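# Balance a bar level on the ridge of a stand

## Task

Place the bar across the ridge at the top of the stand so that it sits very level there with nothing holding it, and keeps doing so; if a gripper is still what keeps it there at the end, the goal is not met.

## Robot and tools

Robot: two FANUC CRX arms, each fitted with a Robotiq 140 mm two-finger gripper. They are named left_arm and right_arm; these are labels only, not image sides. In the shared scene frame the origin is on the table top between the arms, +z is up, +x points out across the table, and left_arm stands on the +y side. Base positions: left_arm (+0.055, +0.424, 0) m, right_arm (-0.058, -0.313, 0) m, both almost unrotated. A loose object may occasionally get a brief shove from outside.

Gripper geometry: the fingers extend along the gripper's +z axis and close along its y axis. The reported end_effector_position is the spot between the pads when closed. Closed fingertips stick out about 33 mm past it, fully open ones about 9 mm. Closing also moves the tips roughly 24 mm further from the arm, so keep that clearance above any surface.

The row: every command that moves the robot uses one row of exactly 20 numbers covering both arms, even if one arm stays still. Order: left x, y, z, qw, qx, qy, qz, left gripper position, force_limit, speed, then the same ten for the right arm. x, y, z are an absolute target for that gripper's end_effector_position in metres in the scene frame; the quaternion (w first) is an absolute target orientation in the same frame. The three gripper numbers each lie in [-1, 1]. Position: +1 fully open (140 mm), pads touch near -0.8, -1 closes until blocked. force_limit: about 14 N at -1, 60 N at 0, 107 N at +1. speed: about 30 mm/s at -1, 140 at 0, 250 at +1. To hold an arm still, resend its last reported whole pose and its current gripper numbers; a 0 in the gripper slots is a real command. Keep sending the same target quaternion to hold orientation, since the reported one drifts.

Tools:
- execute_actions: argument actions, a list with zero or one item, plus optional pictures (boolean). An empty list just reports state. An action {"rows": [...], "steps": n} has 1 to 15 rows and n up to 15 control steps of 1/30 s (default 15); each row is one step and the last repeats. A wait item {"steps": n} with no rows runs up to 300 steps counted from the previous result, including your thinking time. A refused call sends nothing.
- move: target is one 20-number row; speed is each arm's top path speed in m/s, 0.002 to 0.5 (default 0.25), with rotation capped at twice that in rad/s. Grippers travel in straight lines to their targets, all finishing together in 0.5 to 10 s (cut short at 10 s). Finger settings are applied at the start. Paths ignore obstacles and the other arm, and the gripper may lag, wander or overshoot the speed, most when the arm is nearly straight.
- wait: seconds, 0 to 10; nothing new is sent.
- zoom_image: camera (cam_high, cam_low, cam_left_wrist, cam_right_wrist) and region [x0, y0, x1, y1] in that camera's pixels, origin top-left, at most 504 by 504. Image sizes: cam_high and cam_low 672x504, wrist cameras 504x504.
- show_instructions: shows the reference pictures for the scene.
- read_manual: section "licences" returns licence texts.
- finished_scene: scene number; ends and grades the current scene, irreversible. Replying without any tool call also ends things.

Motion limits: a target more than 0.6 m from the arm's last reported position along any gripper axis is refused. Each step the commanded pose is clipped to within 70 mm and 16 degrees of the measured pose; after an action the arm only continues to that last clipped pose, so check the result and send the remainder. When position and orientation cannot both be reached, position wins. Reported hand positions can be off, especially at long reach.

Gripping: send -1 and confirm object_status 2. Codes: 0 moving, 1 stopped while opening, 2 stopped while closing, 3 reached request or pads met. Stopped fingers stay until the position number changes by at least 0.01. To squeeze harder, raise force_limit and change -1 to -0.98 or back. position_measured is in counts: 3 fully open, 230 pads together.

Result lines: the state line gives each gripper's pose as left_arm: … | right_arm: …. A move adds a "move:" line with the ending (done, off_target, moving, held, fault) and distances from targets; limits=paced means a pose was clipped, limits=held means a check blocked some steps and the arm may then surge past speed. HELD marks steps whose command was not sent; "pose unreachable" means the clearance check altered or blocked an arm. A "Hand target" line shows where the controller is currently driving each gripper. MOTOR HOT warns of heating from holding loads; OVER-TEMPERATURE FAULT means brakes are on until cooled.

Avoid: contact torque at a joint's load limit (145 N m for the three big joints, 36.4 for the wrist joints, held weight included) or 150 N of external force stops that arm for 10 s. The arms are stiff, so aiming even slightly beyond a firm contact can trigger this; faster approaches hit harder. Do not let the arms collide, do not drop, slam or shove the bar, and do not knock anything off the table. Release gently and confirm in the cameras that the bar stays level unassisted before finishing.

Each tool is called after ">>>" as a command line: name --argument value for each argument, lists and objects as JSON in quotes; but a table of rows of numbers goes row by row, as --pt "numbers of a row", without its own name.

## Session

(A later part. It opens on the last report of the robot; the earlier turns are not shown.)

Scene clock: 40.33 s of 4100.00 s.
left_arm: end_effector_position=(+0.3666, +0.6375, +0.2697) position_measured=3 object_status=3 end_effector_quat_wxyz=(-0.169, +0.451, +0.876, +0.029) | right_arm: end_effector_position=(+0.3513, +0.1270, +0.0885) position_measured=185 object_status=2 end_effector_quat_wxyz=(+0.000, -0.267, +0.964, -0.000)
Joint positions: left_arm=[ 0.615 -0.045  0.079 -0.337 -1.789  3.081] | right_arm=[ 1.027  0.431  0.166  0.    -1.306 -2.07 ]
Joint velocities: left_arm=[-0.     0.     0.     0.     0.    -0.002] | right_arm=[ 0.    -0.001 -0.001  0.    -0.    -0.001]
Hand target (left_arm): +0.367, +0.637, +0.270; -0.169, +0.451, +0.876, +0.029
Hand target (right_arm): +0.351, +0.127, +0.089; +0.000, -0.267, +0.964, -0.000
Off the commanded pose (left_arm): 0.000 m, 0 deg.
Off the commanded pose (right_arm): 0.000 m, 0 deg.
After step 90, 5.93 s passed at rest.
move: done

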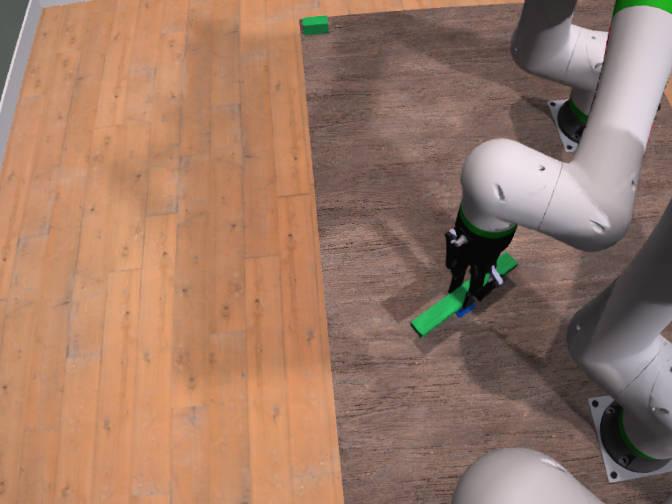

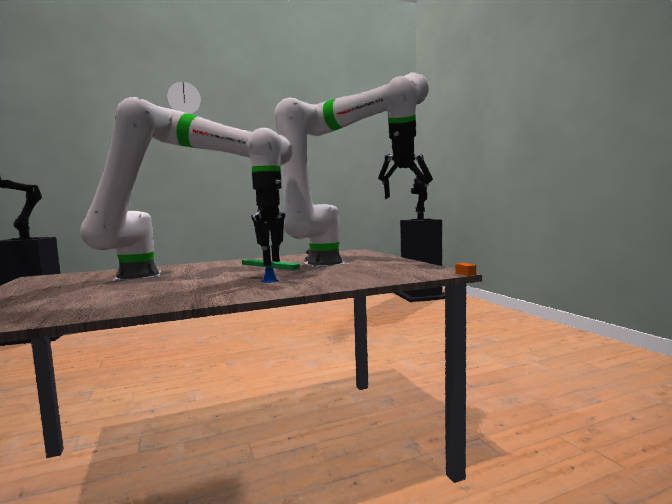

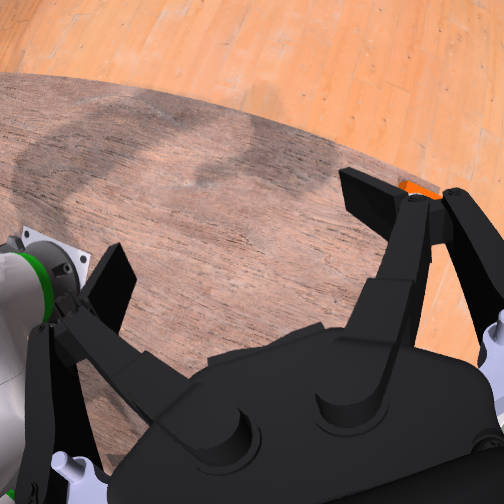

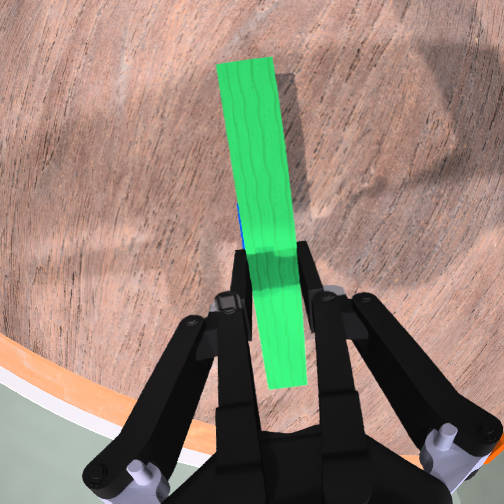

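Release briefly and check, ready to re-grip.

>>> execute_actions --actions '[{"rows":[[0.3666,0.6375,0.2697,-0.169,0.451,0.876,0.029,1,0,0,0.3513,0.127,0.0875,0,0.267,-0.964,0,-0.98,-0.8,-1],[0.3666,0.6375,0.2697,-0.169,0.451,0.876,0.029,1,0,0,0.3513,0.127,0.0875,0,0.267,-0.964,0,-0.98,-0.8,-1],[0.3666,0.6375,0.2697,-0.169,0.451,0.876,0.029,1,0,0,0.3513,0.127,0.0875,0,0.267,-0.964,0,-0.98,-0.8,-1],[0.3666,0.6375,0.2697,-0.169,0.451,0.876,0.029,1,0,0,0.3513,0.127,0.0875,0,0.267,-0.964,0,-0.35,-0.8,-1]],"steps":15}]'

>>> wait --seconds 1

>>> zoom_image --camera "cam_low" --region '[225, 235, 315, 295]'

Scene clock: 52.77 s of 4100.00 s.
left_arm: end_effector_position=(+0.3666, +0.6375, +0.2697) position_measured=3 object_status=3 end_effector_quat_wxyz=(-0.169, +0.451, +0.876, +0.029) | right_arm: end_effector_position=(+0.3513, +0.1270, +0.0875) position_measured=173 object_status=0 end_effector_quat_wxyz=(+0.000, -0.267, +0.964, +0.000)
Joint positions: left_arm=[ 0.615 -0.045  0.079 -0.337 -1.789  3.081] | right_arm=[ 1.027  0.431  0.165  0.    -1.304 -2.07 ]
Joint velocities: left_arm=[ 0.     0.001  0.    -0.001  0.     0.001] | right_arm=[-0.002  0.     0.    -0.001 -0.    -0.   ]
Hand target (left_arm): +0.367, +0.637, +0.270; -0.169, +0.451, +0.876, +0.029
Hand target (right_arm): +0.351, +0.127, +0.088; +0.000, -0.267, +0.964, -0.000
Off the commanded pose (left_arm): 0.000 m, 0 deg.
Off the commanded pose (right_arm): 0.000 m, 0 deg.
Steps of this call (steps 1 to 90: nothing new was sent; then 8.93 s passed at rest; steps 91 to 105: all 15 steps of this action). Readings (end_effector_position | what the end effector reports):
91: left_arm (+0.3666, +0.6375, +0.2697) | right_arm (+0.3513, +0.1270, +0.0885) | left_arm position_measured=3 object_status=3 | right_arm position_measured=185 object_status=2
92: left_arm (+0.3666, +0.6375, +0.2697) | right_arm (+0.3513, +0.1270, +0.0883) | left_arm position_measured=3 object_status=3 | right_arm position_measured=185 object_status=2
94: left_arm (+0.3666, +0.6375, +0.2697) | right_arm (+0.3513, +0.1270, +0.0880) | left_arm position_measured=3 object_status=3 | right_arm position_measured=185 object_status=0
98: left_arm (+0.3666, +0.6375, +0.2697) | right_arm (+0.3513, +0.1270, +0.0878) | left_arm position_measured=3 object_status=3 | right_arm position_measured=180 object_status=0
105: the state above

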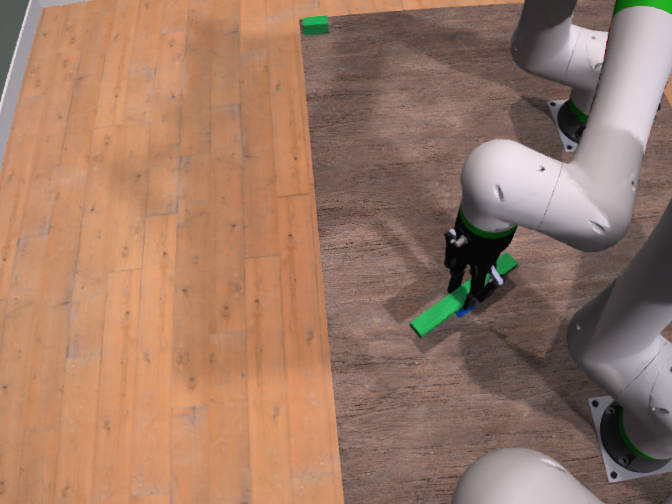

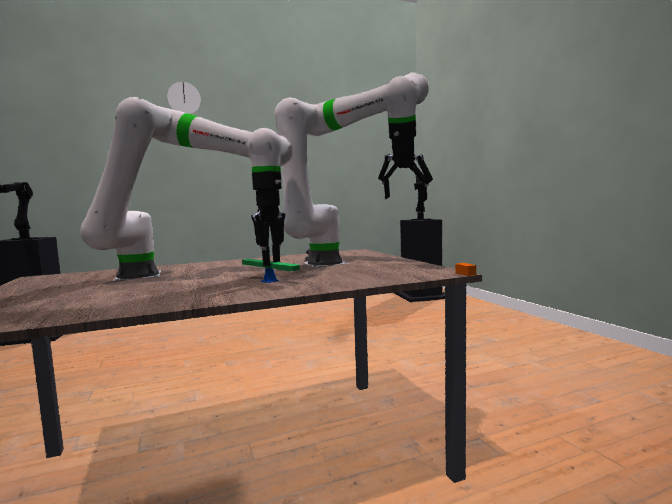

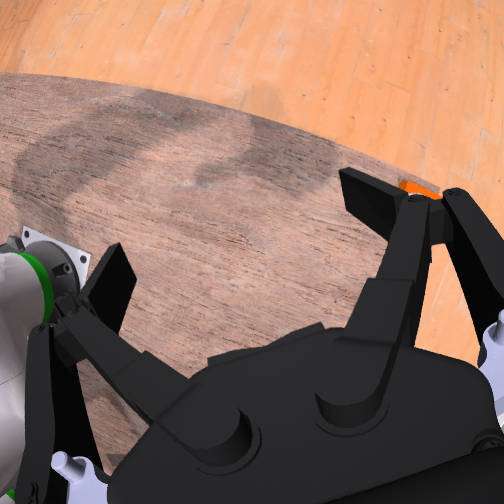

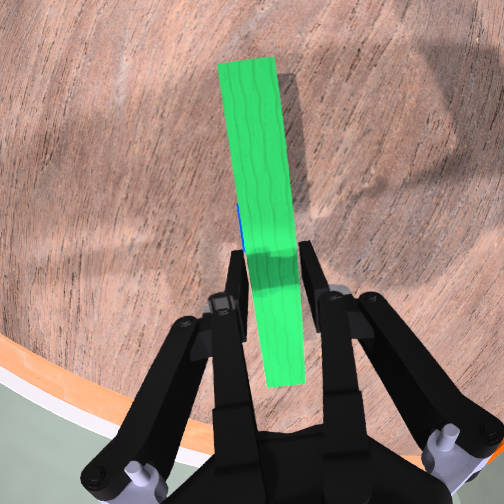

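Scene clock: 53.77 s of 4100.00 s.
left_arm: end_effector_position=(+0.3666, +0.6375, +0.2697) position_measured=3 object_status=3 end_effector_quat_wxyz=(-0.169, +0.451, +0.876, +0.029) | right_arm: end_effector_position=(+0.3513, +0.1270, +0.0875) position_measured=173 object_status=3 end_effector_quat_wxyz=(+0.000, -0.267, +0.964, -0.000)
Joint positions: left_arm=[ 0.615 -0.045  0.079 -0.337 -1.789  3.081] | right_arm=[ 1.027  0.431  0.165  0.    -1.304 -2.07 ]
Joint velocities: left_arm=[ 0.    -0.001 -0.    -0.     0.001 -0.001] | right_arm=[-0.     0.001  0.    -0.    -0.     0.   ]
Hand target (left_arm): +0.367, +0.637, +0.270; -0.169, +0.451, +0.876, +0.029
Hand target (right_arm): +0.351, +0.127, +0.088; +0.000, -0.267, +0.964, -0.000
Off the commanded pose (left_arm): 0.000 m, 0 deg.
Off the commanded pose (right_arm): 0.000 m, 0 deg.
Steps of this call (steps 1 to 30: nothing new was sent). Readings (end_effector_position | what the end effector reports):
1: left_arm (+0.3666, +0.6375, +0.2697) | right_arm (+0.3513, +0.1270, +0.0875) | left_arm position_measured=3 object_status=3 | right_arm position_measured=173 object_status=0
2: left_arm (+0.3666, +0.6375, +0.2697) | right_arm (+0.3513, +0.1270, +0.0875) | left_arm position_measured=3 object_status=3 | right_arm position_measured=173 object_status=0
4: left_arm (+0.3666, +0.6375, +0.2697) | right_arm (+0.3513, +0.1270, +0.0875) | left_arm position_measured=3 object_status=3 | right_arm position_measured=173 object_status=3
8: left_arm (+0.3666, +0.6375, +0.2697) | right_arm (+0.3513, +0.1270, +0.0875) | left_arm position_measured=3 object_status=3 | right_arm position_measured=173 object_status=3
30: the state above

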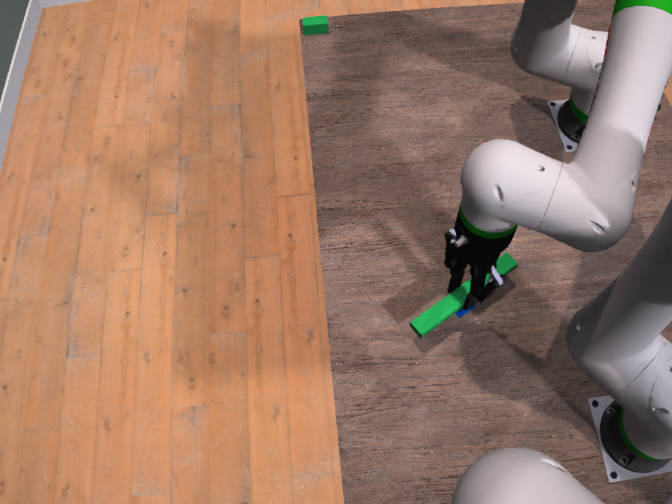

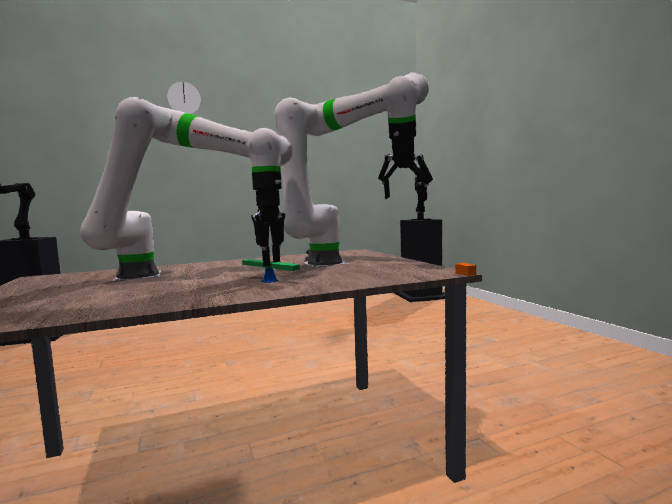

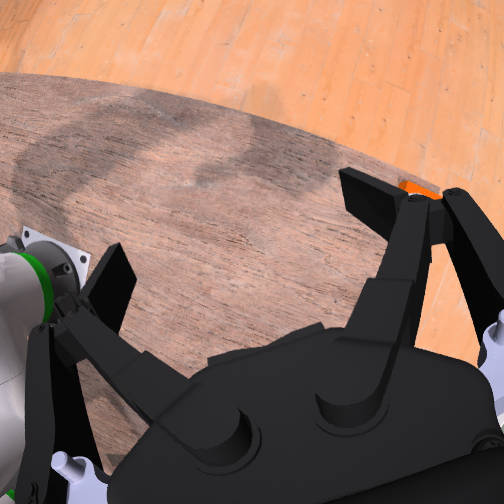

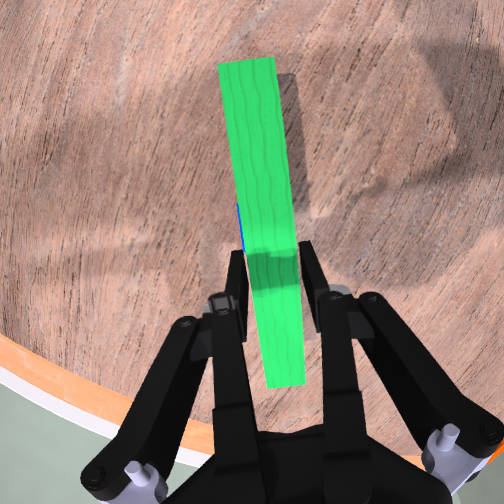

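Region (225, 235, 315, 295) of cam_low's 672x504 image, scaled by 5.600, with more detail than that image has.

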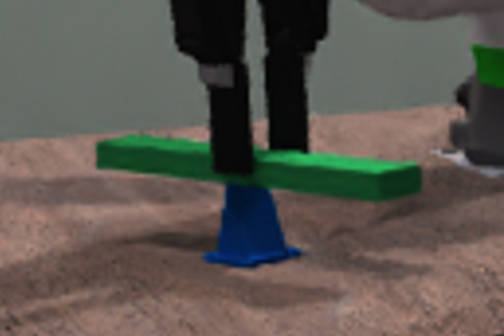

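>>> move --target '[0.3666,0.6375,0.2697,-0.169,0.451,0.876,0.029,1,0,0,0.3513,0.127,0.16,0,0.267,-0.964,0,0,-0.8,0]' --speed 0.1

>>> wait --seconds 2

>>> zoom_image --camera "cam_low" --region '[225, 235, 315, 295]'

Scene clock: 56.80 s of 4100.00 s.
left_arm: end_effector_position=(+0.3666, +0.6375, +0.2697) position_measured=3 object_status=3 end_effector_quat_wxyz=(-0.169, +0.451, +0.876, +0.029) | right_arm: end_effector_position=(+0.3514, +0.1272, +0.1599) position_measured=129 object_status=3 end_effector_quat_wxyz=(+0.000, -0.267, +0.964, -0.000)
Joint positions: left_arm=[ 0.615 -0.045  0.079 -0.337 -1.789  3.081] | right_arm=[ 1.027  0.398  0.29   0.    -1.462 -2.07 ]
Joint velocities: left_arm=[-0.    -0.001  0.    -0.     0.    -0.001] | right_arm=[ 0.001  0.     0.003  0.    -0.003 -0.002]
Hand target (left_arm): +0.367, +0.637, +0.270; -0.169, +0.451, +0.876, +0.029
Hand target (right_arm): +0.351, +0.127, +0.160; -0.000, -0.267, +0.964, +0.000
Off the commanded pose (left_arm): 0.000 m, 0 deg.
Off the commanded pose (right_arm): 0.000 m, 0 deg.
move: done

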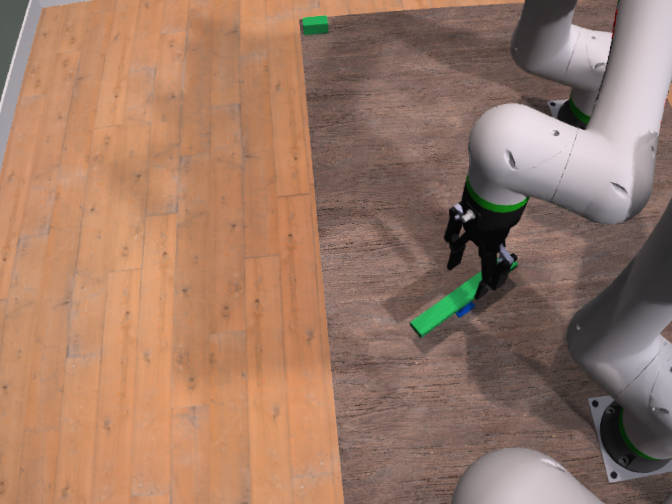

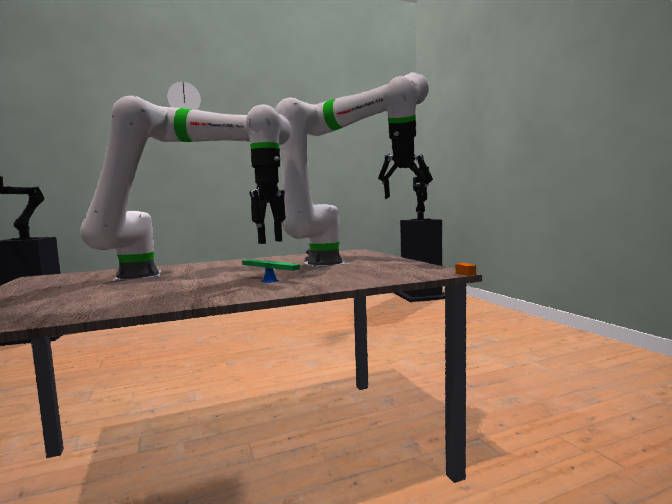

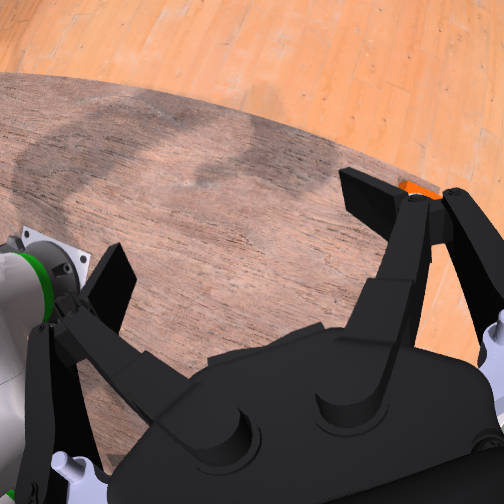

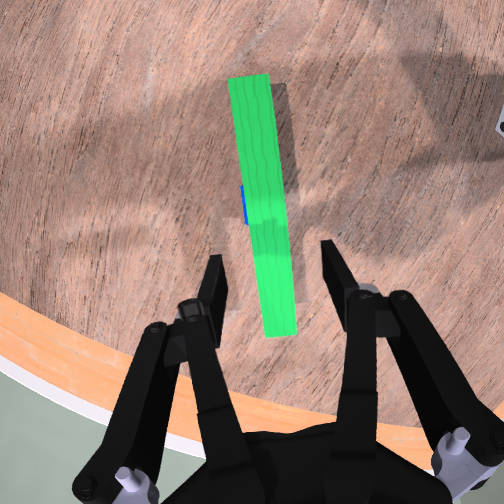

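Scene clock: 58.80 s of 4100.00 s.
left_arm: end_effector_position=(+0.3666, +0.6375, +0.2697) position_measured=3 object_status=3 end_effector_quat_wxyz=(-0.169, +0.451, +0.876, +0.029) | right_arm: end_effector_position=(+0.3514, +0.1272, +0.1600) position_measured=129 object_status=3 end_effector_quat_wxyz=(+0.000, -0.267, +0.964, +0.000)
Joint positions: left_arm=[ 0.615 -0.045  0.079 -0.337 -1.789  3.081] | right_arm=[ 1.027  0.398  0.29  -0.    -1.463 -2.07 ]
Joint velocities: left_arm=[-0.     0.     0.     0.    -0.    -0.001] | right_arm=[-0.001 -0.     0.     0.    -0.001 -0.   ]
Hand target (left_arm): +0.367, +0.637, +0.270; -0.169, +0.451, +0.876, +0.029
Hand target (right_arm): +0.351, +0.127, +0.160; -0.000, -0.267, +0.964, +0.000
Off the commanded pose (left_arm): 0.000 m, 0 deg.
Off the commanded pose (right_arm): 0.000 m, 0 deg.
Steps of this call (steps 1 to 60: nothing new was sent). Readings (end_effector_position | what the end effector reports):
1: left_arm (+0.3666, +0.6375, +0.2697) | right_arm (+0.3514, +0.1272, +0.1600) | left_arm position_measured=3 object_status=3 | right_arm position_measured=129 object_status=3
2: left_arm (+0.3666, +0.6375, +0.2697) | right_arm (+0.3514, +0.1272, +0.1600) | left_arm position_measured=3 object_status=3 | right_arm position_measured=129 object_status=3
4: left_arm (+0.3666, +0.6375, +0.2697) | right_arm (+0.3514, +0.1272, +0.1600) | left_arm position_measured=3 object_status=3 | right_arm position_measured=129 object_status=3
8: left_arm (+0.3666, +0.6375, +0.2697) | right_arm (+0.3514, +0.1272, +0.1600) | left_arm position_measured=3 object_status=3 | right_arm position_measured=129 object_status=3
60: the state above

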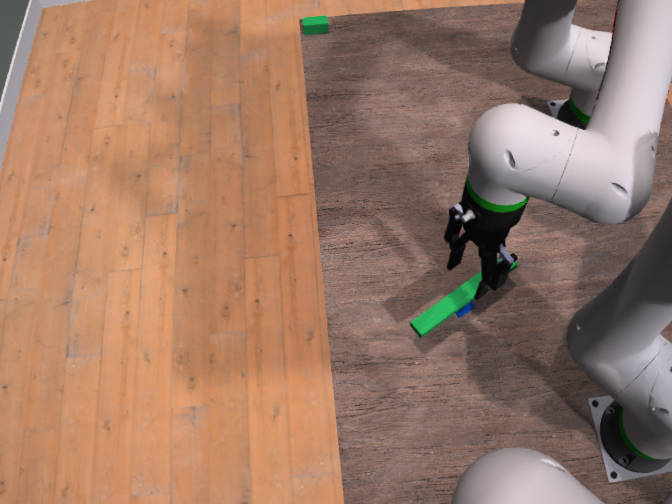

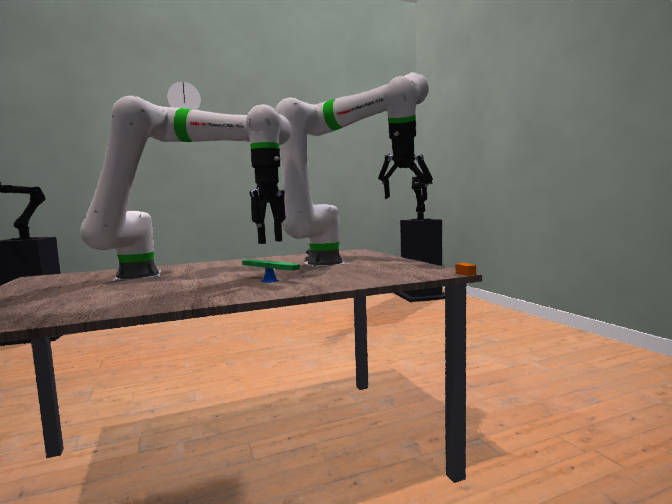

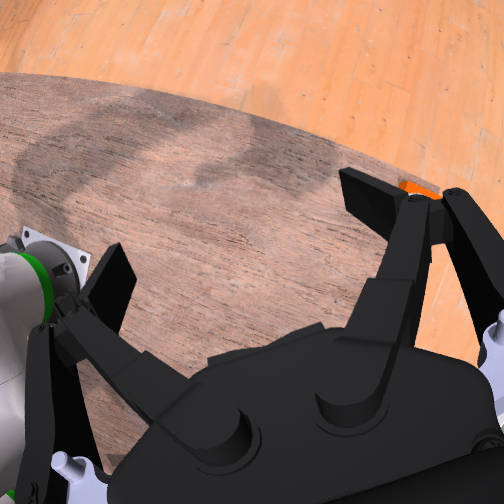

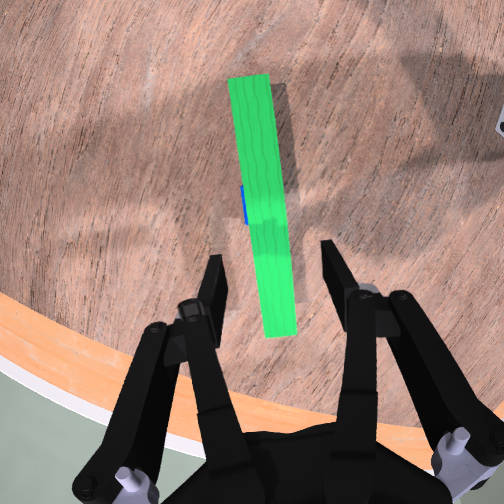

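Region (225, 235, 315, 295) of cam_low's 672x504 image, scaled by 5.600, with more detail than that image has.

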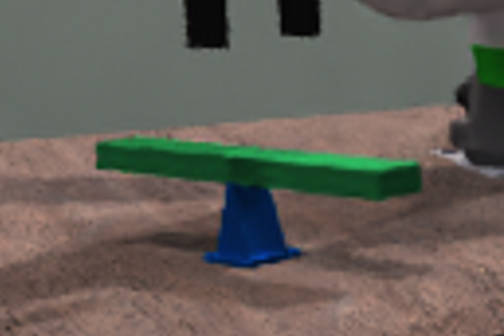

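>>> finished_scene --scene 2

The scene is finished: the task was done.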